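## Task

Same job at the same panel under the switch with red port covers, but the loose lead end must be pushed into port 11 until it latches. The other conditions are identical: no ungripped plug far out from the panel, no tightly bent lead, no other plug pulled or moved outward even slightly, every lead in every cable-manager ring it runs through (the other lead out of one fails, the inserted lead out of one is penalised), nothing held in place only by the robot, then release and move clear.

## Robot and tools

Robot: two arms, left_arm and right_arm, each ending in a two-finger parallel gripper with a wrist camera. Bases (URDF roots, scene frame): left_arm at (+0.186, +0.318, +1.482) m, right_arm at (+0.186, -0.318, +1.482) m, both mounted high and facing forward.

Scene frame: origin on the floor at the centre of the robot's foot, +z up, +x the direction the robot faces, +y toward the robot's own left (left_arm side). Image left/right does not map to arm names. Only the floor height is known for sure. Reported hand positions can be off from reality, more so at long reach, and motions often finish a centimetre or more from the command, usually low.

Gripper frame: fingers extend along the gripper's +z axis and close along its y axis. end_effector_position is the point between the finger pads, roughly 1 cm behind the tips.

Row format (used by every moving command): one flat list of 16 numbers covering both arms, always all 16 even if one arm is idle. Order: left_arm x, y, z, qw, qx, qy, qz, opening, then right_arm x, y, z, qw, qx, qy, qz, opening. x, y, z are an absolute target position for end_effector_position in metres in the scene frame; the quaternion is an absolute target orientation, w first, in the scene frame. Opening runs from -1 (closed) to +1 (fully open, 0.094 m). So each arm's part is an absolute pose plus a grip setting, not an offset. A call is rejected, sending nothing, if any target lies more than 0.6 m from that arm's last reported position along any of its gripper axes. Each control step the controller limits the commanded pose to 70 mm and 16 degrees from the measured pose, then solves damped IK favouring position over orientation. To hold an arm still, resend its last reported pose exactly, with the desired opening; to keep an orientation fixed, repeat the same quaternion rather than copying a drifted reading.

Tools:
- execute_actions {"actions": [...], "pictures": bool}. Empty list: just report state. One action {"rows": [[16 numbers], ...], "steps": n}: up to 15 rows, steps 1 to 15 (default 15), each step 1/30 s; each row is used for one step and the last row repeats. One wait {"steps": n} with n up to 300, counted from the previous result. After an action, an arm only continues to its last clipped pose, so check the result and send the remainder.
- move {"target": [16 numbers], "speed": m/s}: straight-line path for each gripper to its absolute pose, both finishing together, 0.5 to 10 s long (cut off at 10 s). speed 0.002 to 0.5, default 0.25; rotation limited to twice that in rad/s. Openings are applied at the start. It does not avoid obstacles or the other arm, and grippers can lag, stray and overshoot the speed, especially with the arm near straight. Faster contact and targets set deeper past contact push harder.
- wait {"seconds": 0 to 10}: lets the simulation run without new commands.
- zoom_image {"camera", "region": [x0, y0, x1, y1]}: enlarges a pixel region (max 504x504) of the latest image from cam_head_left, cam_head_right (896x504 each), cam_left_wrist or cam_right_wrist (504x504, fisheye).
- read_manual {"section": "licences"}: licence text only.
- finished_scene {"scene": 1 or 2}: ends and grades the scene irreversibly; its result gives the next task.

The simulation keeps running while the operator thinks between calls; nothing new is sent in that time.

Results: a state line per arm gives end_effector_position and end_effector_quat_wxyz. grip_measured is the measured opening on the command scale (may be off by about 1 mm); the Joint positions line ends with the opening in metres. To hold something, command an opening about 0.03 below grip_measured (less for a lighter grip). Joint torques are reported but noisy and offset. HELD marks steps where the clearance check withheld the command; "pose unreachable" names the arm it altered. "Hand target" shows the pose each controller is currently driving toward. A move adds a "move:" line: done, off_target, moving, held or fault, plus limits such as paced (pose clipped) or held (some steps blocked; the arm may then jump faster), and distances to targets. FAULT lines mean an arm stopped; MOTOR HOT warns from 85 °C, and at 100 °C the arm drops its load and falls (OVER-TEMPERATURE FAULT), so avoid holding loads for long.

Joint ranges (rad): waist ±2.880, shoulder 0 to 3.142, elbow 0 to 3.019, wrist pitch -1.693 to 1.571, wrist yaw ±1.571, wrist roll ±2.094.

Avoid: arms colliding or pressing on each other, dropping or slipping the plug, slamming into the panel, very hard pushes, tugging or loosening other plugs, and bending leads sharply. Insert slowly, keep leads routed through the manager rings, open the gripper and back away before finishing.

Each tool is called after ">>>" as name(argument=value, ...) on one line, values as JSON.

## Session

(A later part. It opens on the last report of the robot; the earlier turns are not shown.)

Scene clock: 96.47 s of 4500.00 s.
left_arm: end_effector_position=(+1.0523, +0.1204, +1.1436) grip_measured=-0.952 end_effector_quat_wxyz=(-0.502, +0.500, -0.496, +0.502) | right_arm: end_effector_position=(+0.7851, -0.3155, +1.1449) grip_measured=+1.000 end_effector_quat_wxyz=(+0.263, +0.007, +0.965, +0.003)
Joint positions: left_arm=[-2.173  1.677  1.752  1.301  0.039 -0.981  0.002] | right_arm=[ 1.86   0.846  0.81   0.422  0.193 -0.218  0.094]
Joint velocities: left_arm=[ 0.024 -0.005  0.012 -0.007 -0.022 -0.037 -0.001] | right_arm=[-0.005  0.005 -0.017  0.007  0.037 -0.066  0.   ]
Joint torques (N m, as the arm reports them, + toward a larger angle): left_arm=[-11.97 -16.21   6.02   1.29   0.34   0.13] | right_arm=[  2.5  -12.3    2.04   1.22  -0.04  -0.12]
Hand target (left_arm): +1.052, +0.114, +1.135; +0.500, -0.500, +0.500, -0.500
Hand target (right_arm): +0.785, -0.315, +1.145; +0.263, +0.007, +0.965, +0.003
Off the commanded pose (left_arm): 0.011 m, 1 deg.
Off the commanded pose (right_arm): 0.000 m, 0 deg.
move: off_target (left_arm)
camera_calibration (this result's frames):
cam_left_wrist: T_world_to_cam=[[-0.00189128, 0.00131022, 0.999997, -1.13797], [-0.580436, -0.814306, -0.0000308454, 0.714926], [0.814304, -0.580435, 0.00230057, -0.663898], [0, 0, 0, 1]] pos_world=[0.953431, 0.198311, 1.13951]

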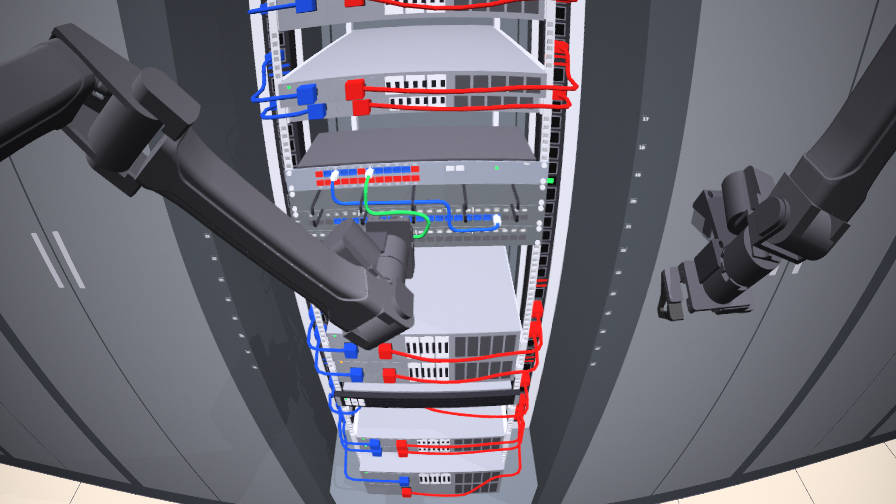

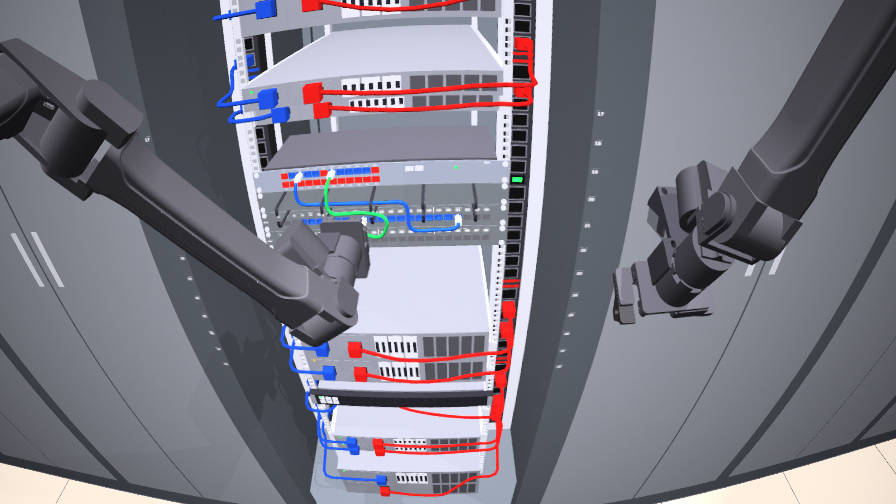

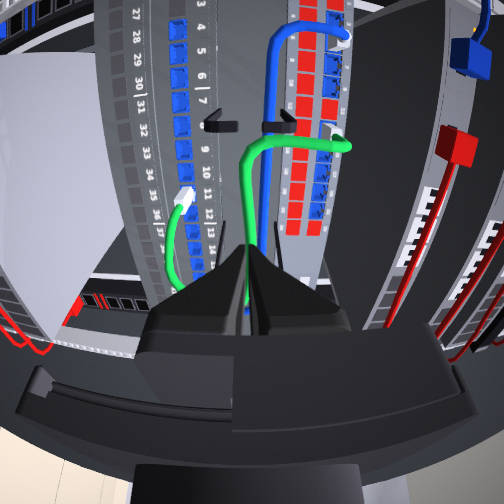

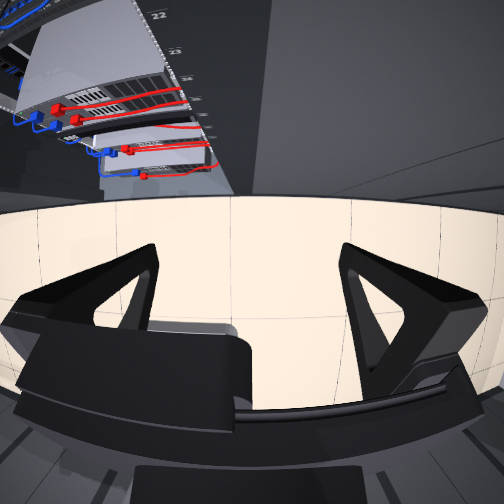

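>>> execute_actions(actions=[{"rows":[[1.054,0.114,1.1355,0.5,-0.5,0.5,-0.5,-0.95,0.7851,-0.3155,1.1449,0.263,0.007,0.965,0.003,1],[1.056,0.114,1.136,0.5,-0.5,0.5,-0.5,-0.95,0.7851,-0.3155,1.1449,0.263,0.007,0.965,0.003,1],[1.058,0.1145,1.136,0.5,-0.5,0.5,-0.5,-0.95,0.7851,-0.3155,1.1449,0.263,0.007,0.965,0.003,1],[1.060,0.1145,1.136,0.5,-0.5,0.5,-0.5,-0.95,0.7851,-0.3155,1.1449,0.263,0.007,0.965,0.003,1],[1.062,0.1145,1.136,0.5,-0.5,0.5,-0.5,-0.95,0.7851,-0.3155,1.1449,0.263,0.007,0.965,0.003,1],[1.064,0.1145,1.136,0.5,-0.5,0.5,-0.5,-0.95,0.7851,-0.3155,1.1449,0.263,0.007,0.965,0.003,1],[1.066,0.1145,1.136,0.5,-0.5,0.5,-0.5,-0.95,0.7851,-0.3155,1.1449,0.263,0.007,0.965,0.003,1],[1.068,0.1145,1.136,0.5,-0.5,0.5,-0.5,-0.95,0.7851,-0.3155,1.1449,0.263,0.007,0.965,0.003,1],[1.070,0.1145,1.136,0.5,-0.5,0.5,-0.5,-0.95,0.7851,-0.3155,1.1449,0.263,0.007,0.965,0.003,1],[1.072,0.1145,1.136,0.5,-0.5,0.5,-0.5,-0.95,0.7851,-0.3155,1.1449,0.263,0.007,0.965,0.003,1],[1.074,0.1145,1.136,0.5,-0.5,0.5,-0.5,-0.95,0.7851,-0.3155,1.1449,0.263,0.007,0.965,0.003,1],[1.076,0.1145,1.136,0.5,-0.5,0.5,-0.5,-0.95,0.7851,-0.3155,1.1449,0.263,0.007,0.965,0.003,1],[1.078,0.1145,1.136,0.5,-0.5,0.5,-0.5,-0.95,0.7851,-0.3155,1.1449,0.263,0.007,0.965,0.003,1],[1.080,0.1145,1.136,0.5,-0.5,0.5,-0.5,-0.95,0.7851,-0.3155,1.1449,0.263,0.007,0.965,0.003,1]],"steps":15}], pictures=false)

>>> execute_actions(actions=[{"steps":10}])

>>> zoom_image(camera="cam_head_right", region=[325,170,405,250])

Scene clock: 100.47 s of 4500.00 s.
left_arm: end_effector_position=(+1.0798, +0.1252, +1.1487) grip_measured=-0.952 end_effector_quat_wxyz=(-0.504, +0.500, -0.494, +0.502) | right_arm: end_effector_position=(+0.7851, -0.3155, +1.1449) grip_measured=+1.000 end_effector_quat_wxyz=(+0.263, +0.007, +0.965, +0.003)
Joint positions: left_arm=[-2.173  1.687  1.839  1.23   0.039 -0.981  0.002] | right_arm=[ 1.86   0.846  0.81   0.422  0.193 -0.218  0.094]
Joint velocities: left_arm=[-0.015  0.024  0.134 -0.125  0.037  0.022 -0.   ] | right_arm=[-0.005 -0.015 -0.022  0.002 -0.022 -0.022  0.   ]
Joint torques (N m, as the arm reports them, + toward a larger angle): left_arm=[-12.13 -16.98   6.41   1.43   0.33   0.14] | right_arm=[  2.77 -12.08   2.07   1.19  -0.06  -0.14]
Hand target (left_arm): +1.079, +0.115, +1.137; +0.500, -0.500, +0.500, -0.500
Hand target (right_arm): +0.785, -0.315, +1.145; +0.263, +0.007, +0.965, +0.003
Off the commanded pose (left_arm): 0.017 m, 1 deg.
Off the commanded pose (right_arm): 0.000 m, 0 deg.
Steps of this call (steps 1 to 90: nothing new was sent; then 0.50 s passed at rest; steps 91 to 105: all 15 steps of this action). Readings (end_effector_position):
91: left_arm (+1.0530, +0.1207, +1.1439) | right_arm (+0.7851, -0.3155, +1.1449)
92: left_arm (+1.0534, +0.1207, +1.1438) | right_arm (+0.7851, -0.3155, +1.1449)
94: left_arm (+1.0555, +0.1205, +1.1434) | right_arm (+0.7851, -0.3155, +1.1449)
98: left_arm (+1.0639, +0.1219, +1.1448) | right_arm (+0.7851, -0.3155, +1.1449)
105: the state above

Scene clock: 100.80 s of 4500.00 s.
left_arm: end_effector_position=(+1.0806, +0.1241, +1.1471) grip_measured=-0.952 end_effector_quat_wxyz=(-0.503, +0.500, -0.495, +0.502) | right_arm: end_effector_position=(+0.7851, -0.3155, +1.1449) grip_measured=+1.000 end_effector_quat_wxyz=(+0.263, +0.007, +0.965, +0.003)
Joint positions: left_arm=[-2.173  1.69   1.845  1.224  0.039 -0.981  0.002] | right_arm=[ 1.86   0.846  0.81   0.422  0.193 -0.218  0.094]
Joint velocities: left_arm=[-0.005  0.015  0.002 -0.002 -0.022 -0.037  0.   ] | right_arm=[-0.015 -0.015  0.012 -0.012  0.022 -0.022  0.   ]
Joint torques (N m, as the arm reports them, + toward a larger angle): left_arm=[-12.27 -17.61   6.82   1.19   0.35   0.13] | right_arm=[  2.16 -12.26   2.05   1.21  -0.04  -0.13]
Hand target (left_arm): +1.079, +0.116, +1.137; +0.500, -0.500, +0.500, -0.500
Hand target (right_arm): +0.785, -0.315, +1.145; +0.263, +0.007, +0.965, +0.003
Off the commanded pose (left_arm): 0.015 m, 1 deg.
Off the commanded pose (right_arm): 0.000 m, 0 deg.
Steps of this call (steps 1 to 10: nothing new was sent). Readings (end_effector_position):
1: left_arm (+1.0810, +0.1255, +1.1490) | right_arm (+0.7851, -0.3155, +1.1449)
2: left_arm (+1.0815, +0.1255, +1.1490) | right_arm (+0.7851, -0.3155, +1.1449)
4: left_arm (+1.0818, +0.1255, +1.1491) | right_arm (+0.7851, -0.3155, +1.1449)
8: left_arm (+1.0809, +0.1245, +1.1476) | right_arm (+0.7851, -0.3155, +1.1449)
10: the state above
camera_calibration (this result's frames):
cam_left_wrist: T_world_to_cam=[[-0.00441923, 0.00118963, 0.99999, -1.13869], [-0.579042, -0.815296, -0.00158904, 0.734744], [0.815286, -0.579042, 0.00429183, -0.688326], [0, 0, 0, 1]] pos_world=[0.981598, 0.201819, 1.1428]

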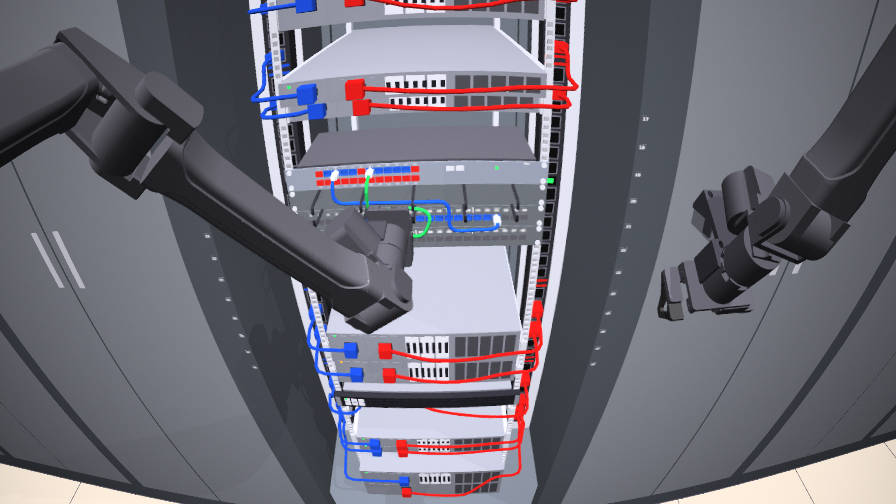

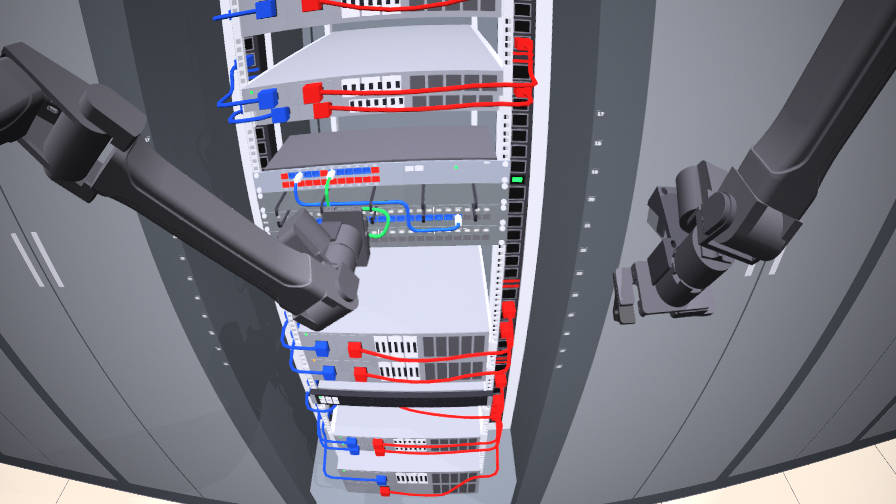

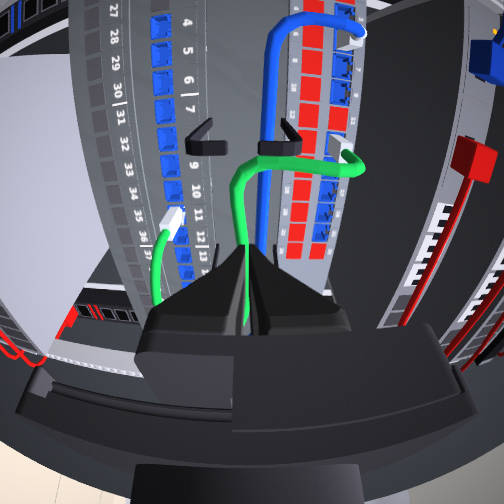

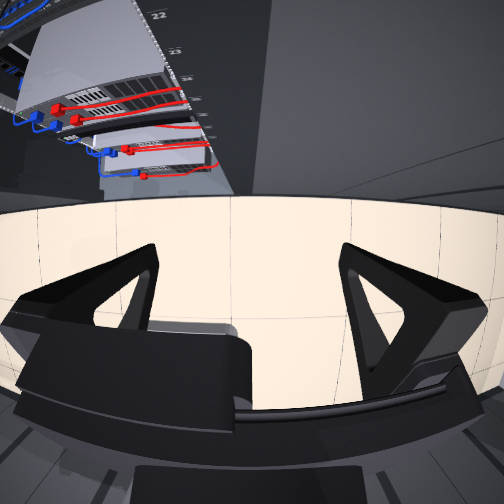

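Region (325, 170, 405, 250) of cam_head_right's 896x504 image, scaled by 6.300, with more detail than that image has.

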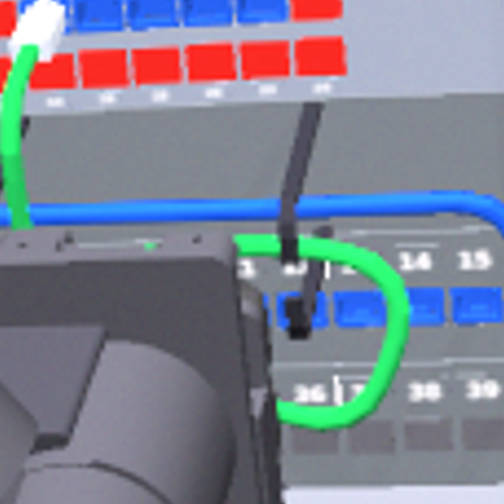

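The green lead is now inside the ring. I'm retreating to see where it settles.

>>> move(target=[1.0,0.13,1.15,0.5,-0.5,0.5,-0.5,-0.95,0.7851,-0.3155,1.1449,0.263,0.007,0.965,0.003,1], speed=0.07)

>>> zoom_image(camera="cam_head_right", region=[345,185,395,235])

>>> zoom_image(camera="cam_left_wrist", region=[180,140,320,280])

Scene clock: 103.30 s of 4500.00 s.
left_arm: end_effector_position=(+0.9972, +0.1166, +1.1416) grip_measured=-0.952 end_effector_quat_wxyz=(-0.490, +0.503, -0.507, +0.500) | right_arm: end_effector_position=(+0.7851, -0.3155, +1.1449) grip_measured=+1.000 end_effector_quat_wxyz=(+0.263, +0.007, +0.965, +0.003)
Joint positions: left_arm=[-2.173  1.635  1.561  1.417  0.039 -0.981  0.002] | right_arm=[ 1.86   0.846  0.81   0.422  0.193 -0.218  0.094]
Joint velocities: left_arm=[-0.015 -0.015 -0.017 -0.002 -0.051 -0.022  0.001] | right_arm=[ 0.005 -0.005  0.007  0.007 -0.022  0.051  0.   ]
Joint torques (N m, as the arm reports them, + toward a larger angle): left_arm=[ -9.92 -18.71   1.97   2.49   0.47   0.02] | right_arm=[  2.74 -11.98   2.02   1.21  -0.06  -0.14]
Hand target (left_arm): +1.000, +0.128, +1.148; +0.500, -0.500, +0.500, -0.500
Hand target (right_arm): +0.785, -0.315, +1.145; +0.263, +0.007, +0.965, +0.003
Off the commanded pose (left_arm): 0.016 m, 1 deg.
Off the commanded pose (right_arm): 0.000 m, 0 deg.
move: off_target (left_arm)
camera_calibration (this result's frames):
cam_left_wrist: T_world_to_cam=[[0.0256091, 0.00234249, 0.999669, -1.16327], [-0.595234, -0.80337, 0.017131, 0.673698], [0.803144, -0.595476, -0.0191792, -0.583845], [0, 0, 0, 1]] pos_world=[0.89971, 0.196288, 1.14014]

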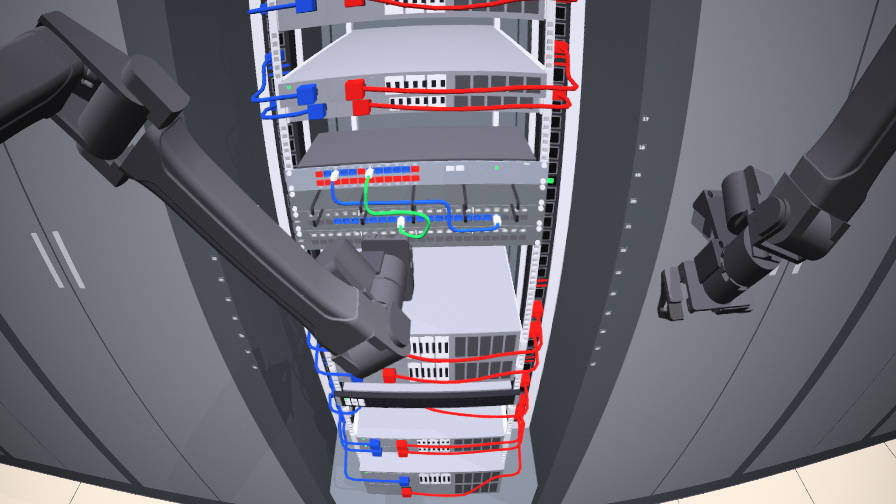

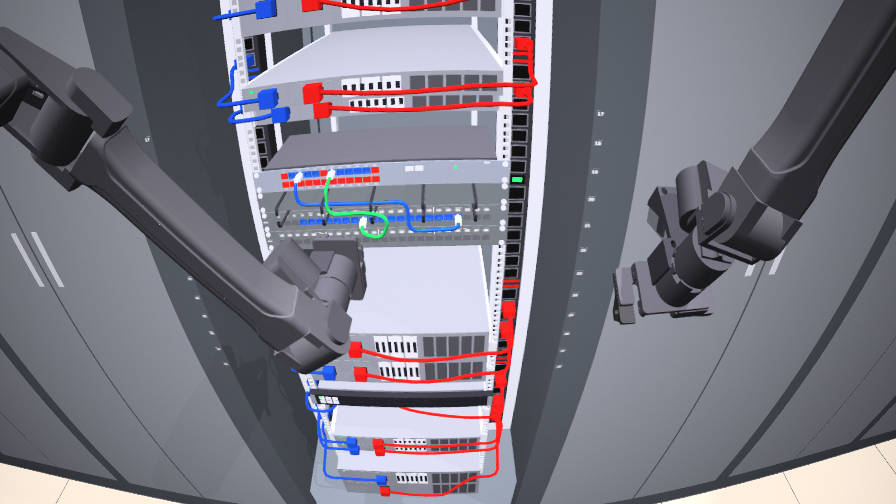

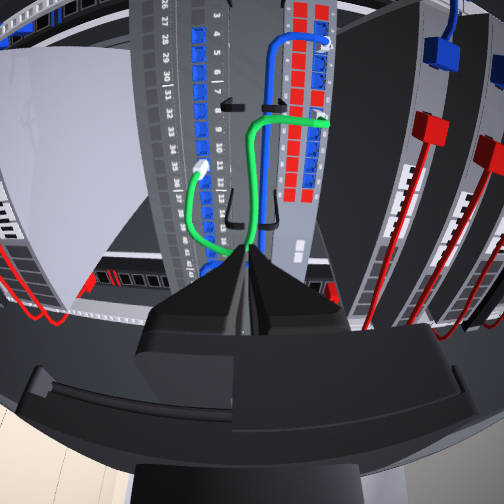

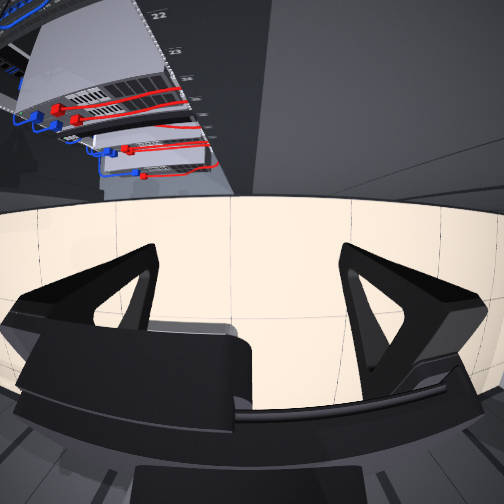

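Region (345, 185, 395, 235) of cam_head_right's 896x504 image, scaled by 10.080, with more detail than that image has.

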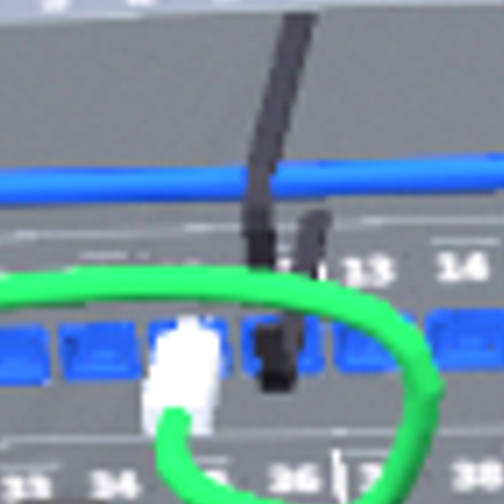

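Region (180, 140, 320, 280) of cam_left_wrist's 504x504 image, scaled by 3.600, with more detail than that image has.

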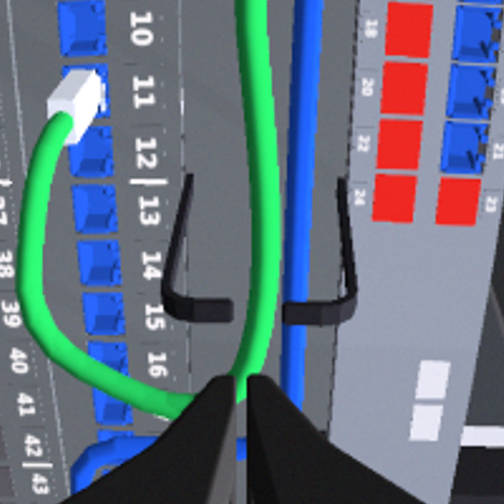

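>>> move(target=[0.84,0.22,1.14,0.5,-0.4,0.65,-0.4,-0.5,0.7851,-0.3155,1.1449,0.263,0.007,0.965,0.003,1], speed=0.2)

>>> finished_scene(scene=2)

Scene clock: 106.87 s of 4500.00 s.
left_arm: end_effector_position=(+0.8377, +0.2098, +1.1325) grip_measured=-0.502 end_effector_quat_wxyz=(-0.477, +0.409, -0.667, +0.401) | right_arm: end_effector_position=(+0.7851, -0.3155, +1.1449) grip_measured=+1.000 end_effector_quat_wxyz=(+0.263, +0.007, +0.965, +0.003)
Joint positions: left_arm=[-1.957  1.409  0.967  1.554  0.129 -0.821  0.023] | right_arm=[ 1.86   0.846  0.81   0.422  0.193 -0.218  0.094]
Joint velocities: left_arm=[ 0.005  0.005 -0.012  0.012 -0.007  0.022 -0.   ] | right_arm=[-0.005  0.005  0.007 -0.002 -0.007  0.007  0.   ]
Joint torques (N m, as the arm reports them, + toward a larger angle): left_arm=[ -5.23 -16.22  -1.31   2.56   0.35   0.13] | right_arm=[  2.59 -12.16   2.04   1.22  -0.05  -0.13]
Hand target (left_arm): +0.840, +0.216, +1.139; +0.489, -0.401, +0.665, -0.398
Hand target (right_arm): +0.785, -0.315, +1.145; +0.263, +0.007, +0.965, +0.003
Off the commanded pose (left_arm): 0.013 m, 3 deg.
Off the commanded pose (right_arm): 0.000 m, 0 deg.
joint sent to its limit (left arm) — the command would take joint 4 (wrist pitch) past its upper limit, so that joint was sent only as far as its limit.
move: off_target (left_arm)
camera_calibration (this result's frames):
cam_left_wrist: T_world_to_cam=[[0.167856, -0.348406, 0.922192, -1.10816], [-0.734609, -0.668032, -0.118671, 0.895957], [0.657399, -0.657531, -0.368075, 0.129837], [0, 0, 0, 1]] pos_world=[0.758835, 0.297811, 1.17605]

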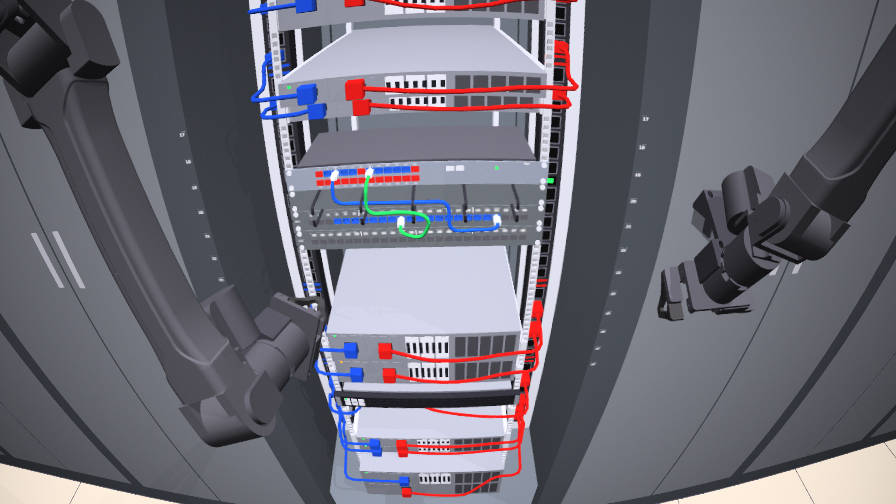

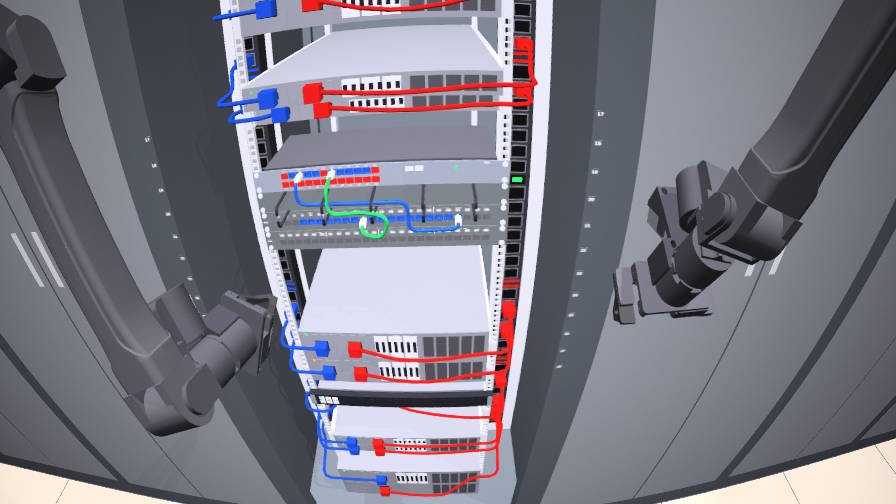

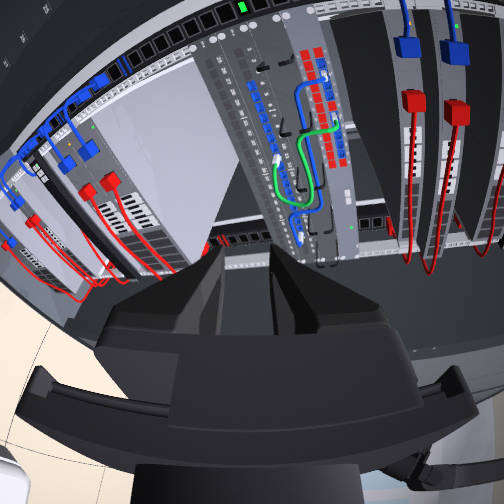

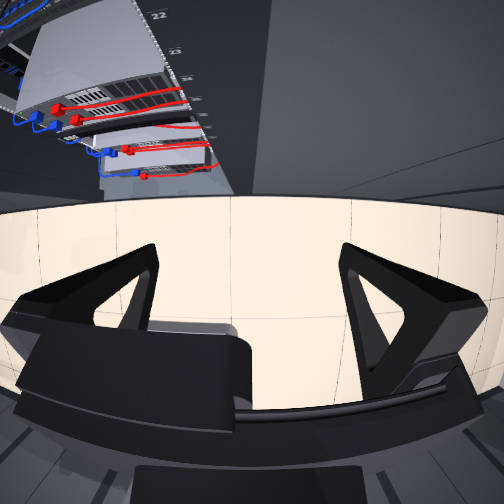

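The scene is finished: the task was done.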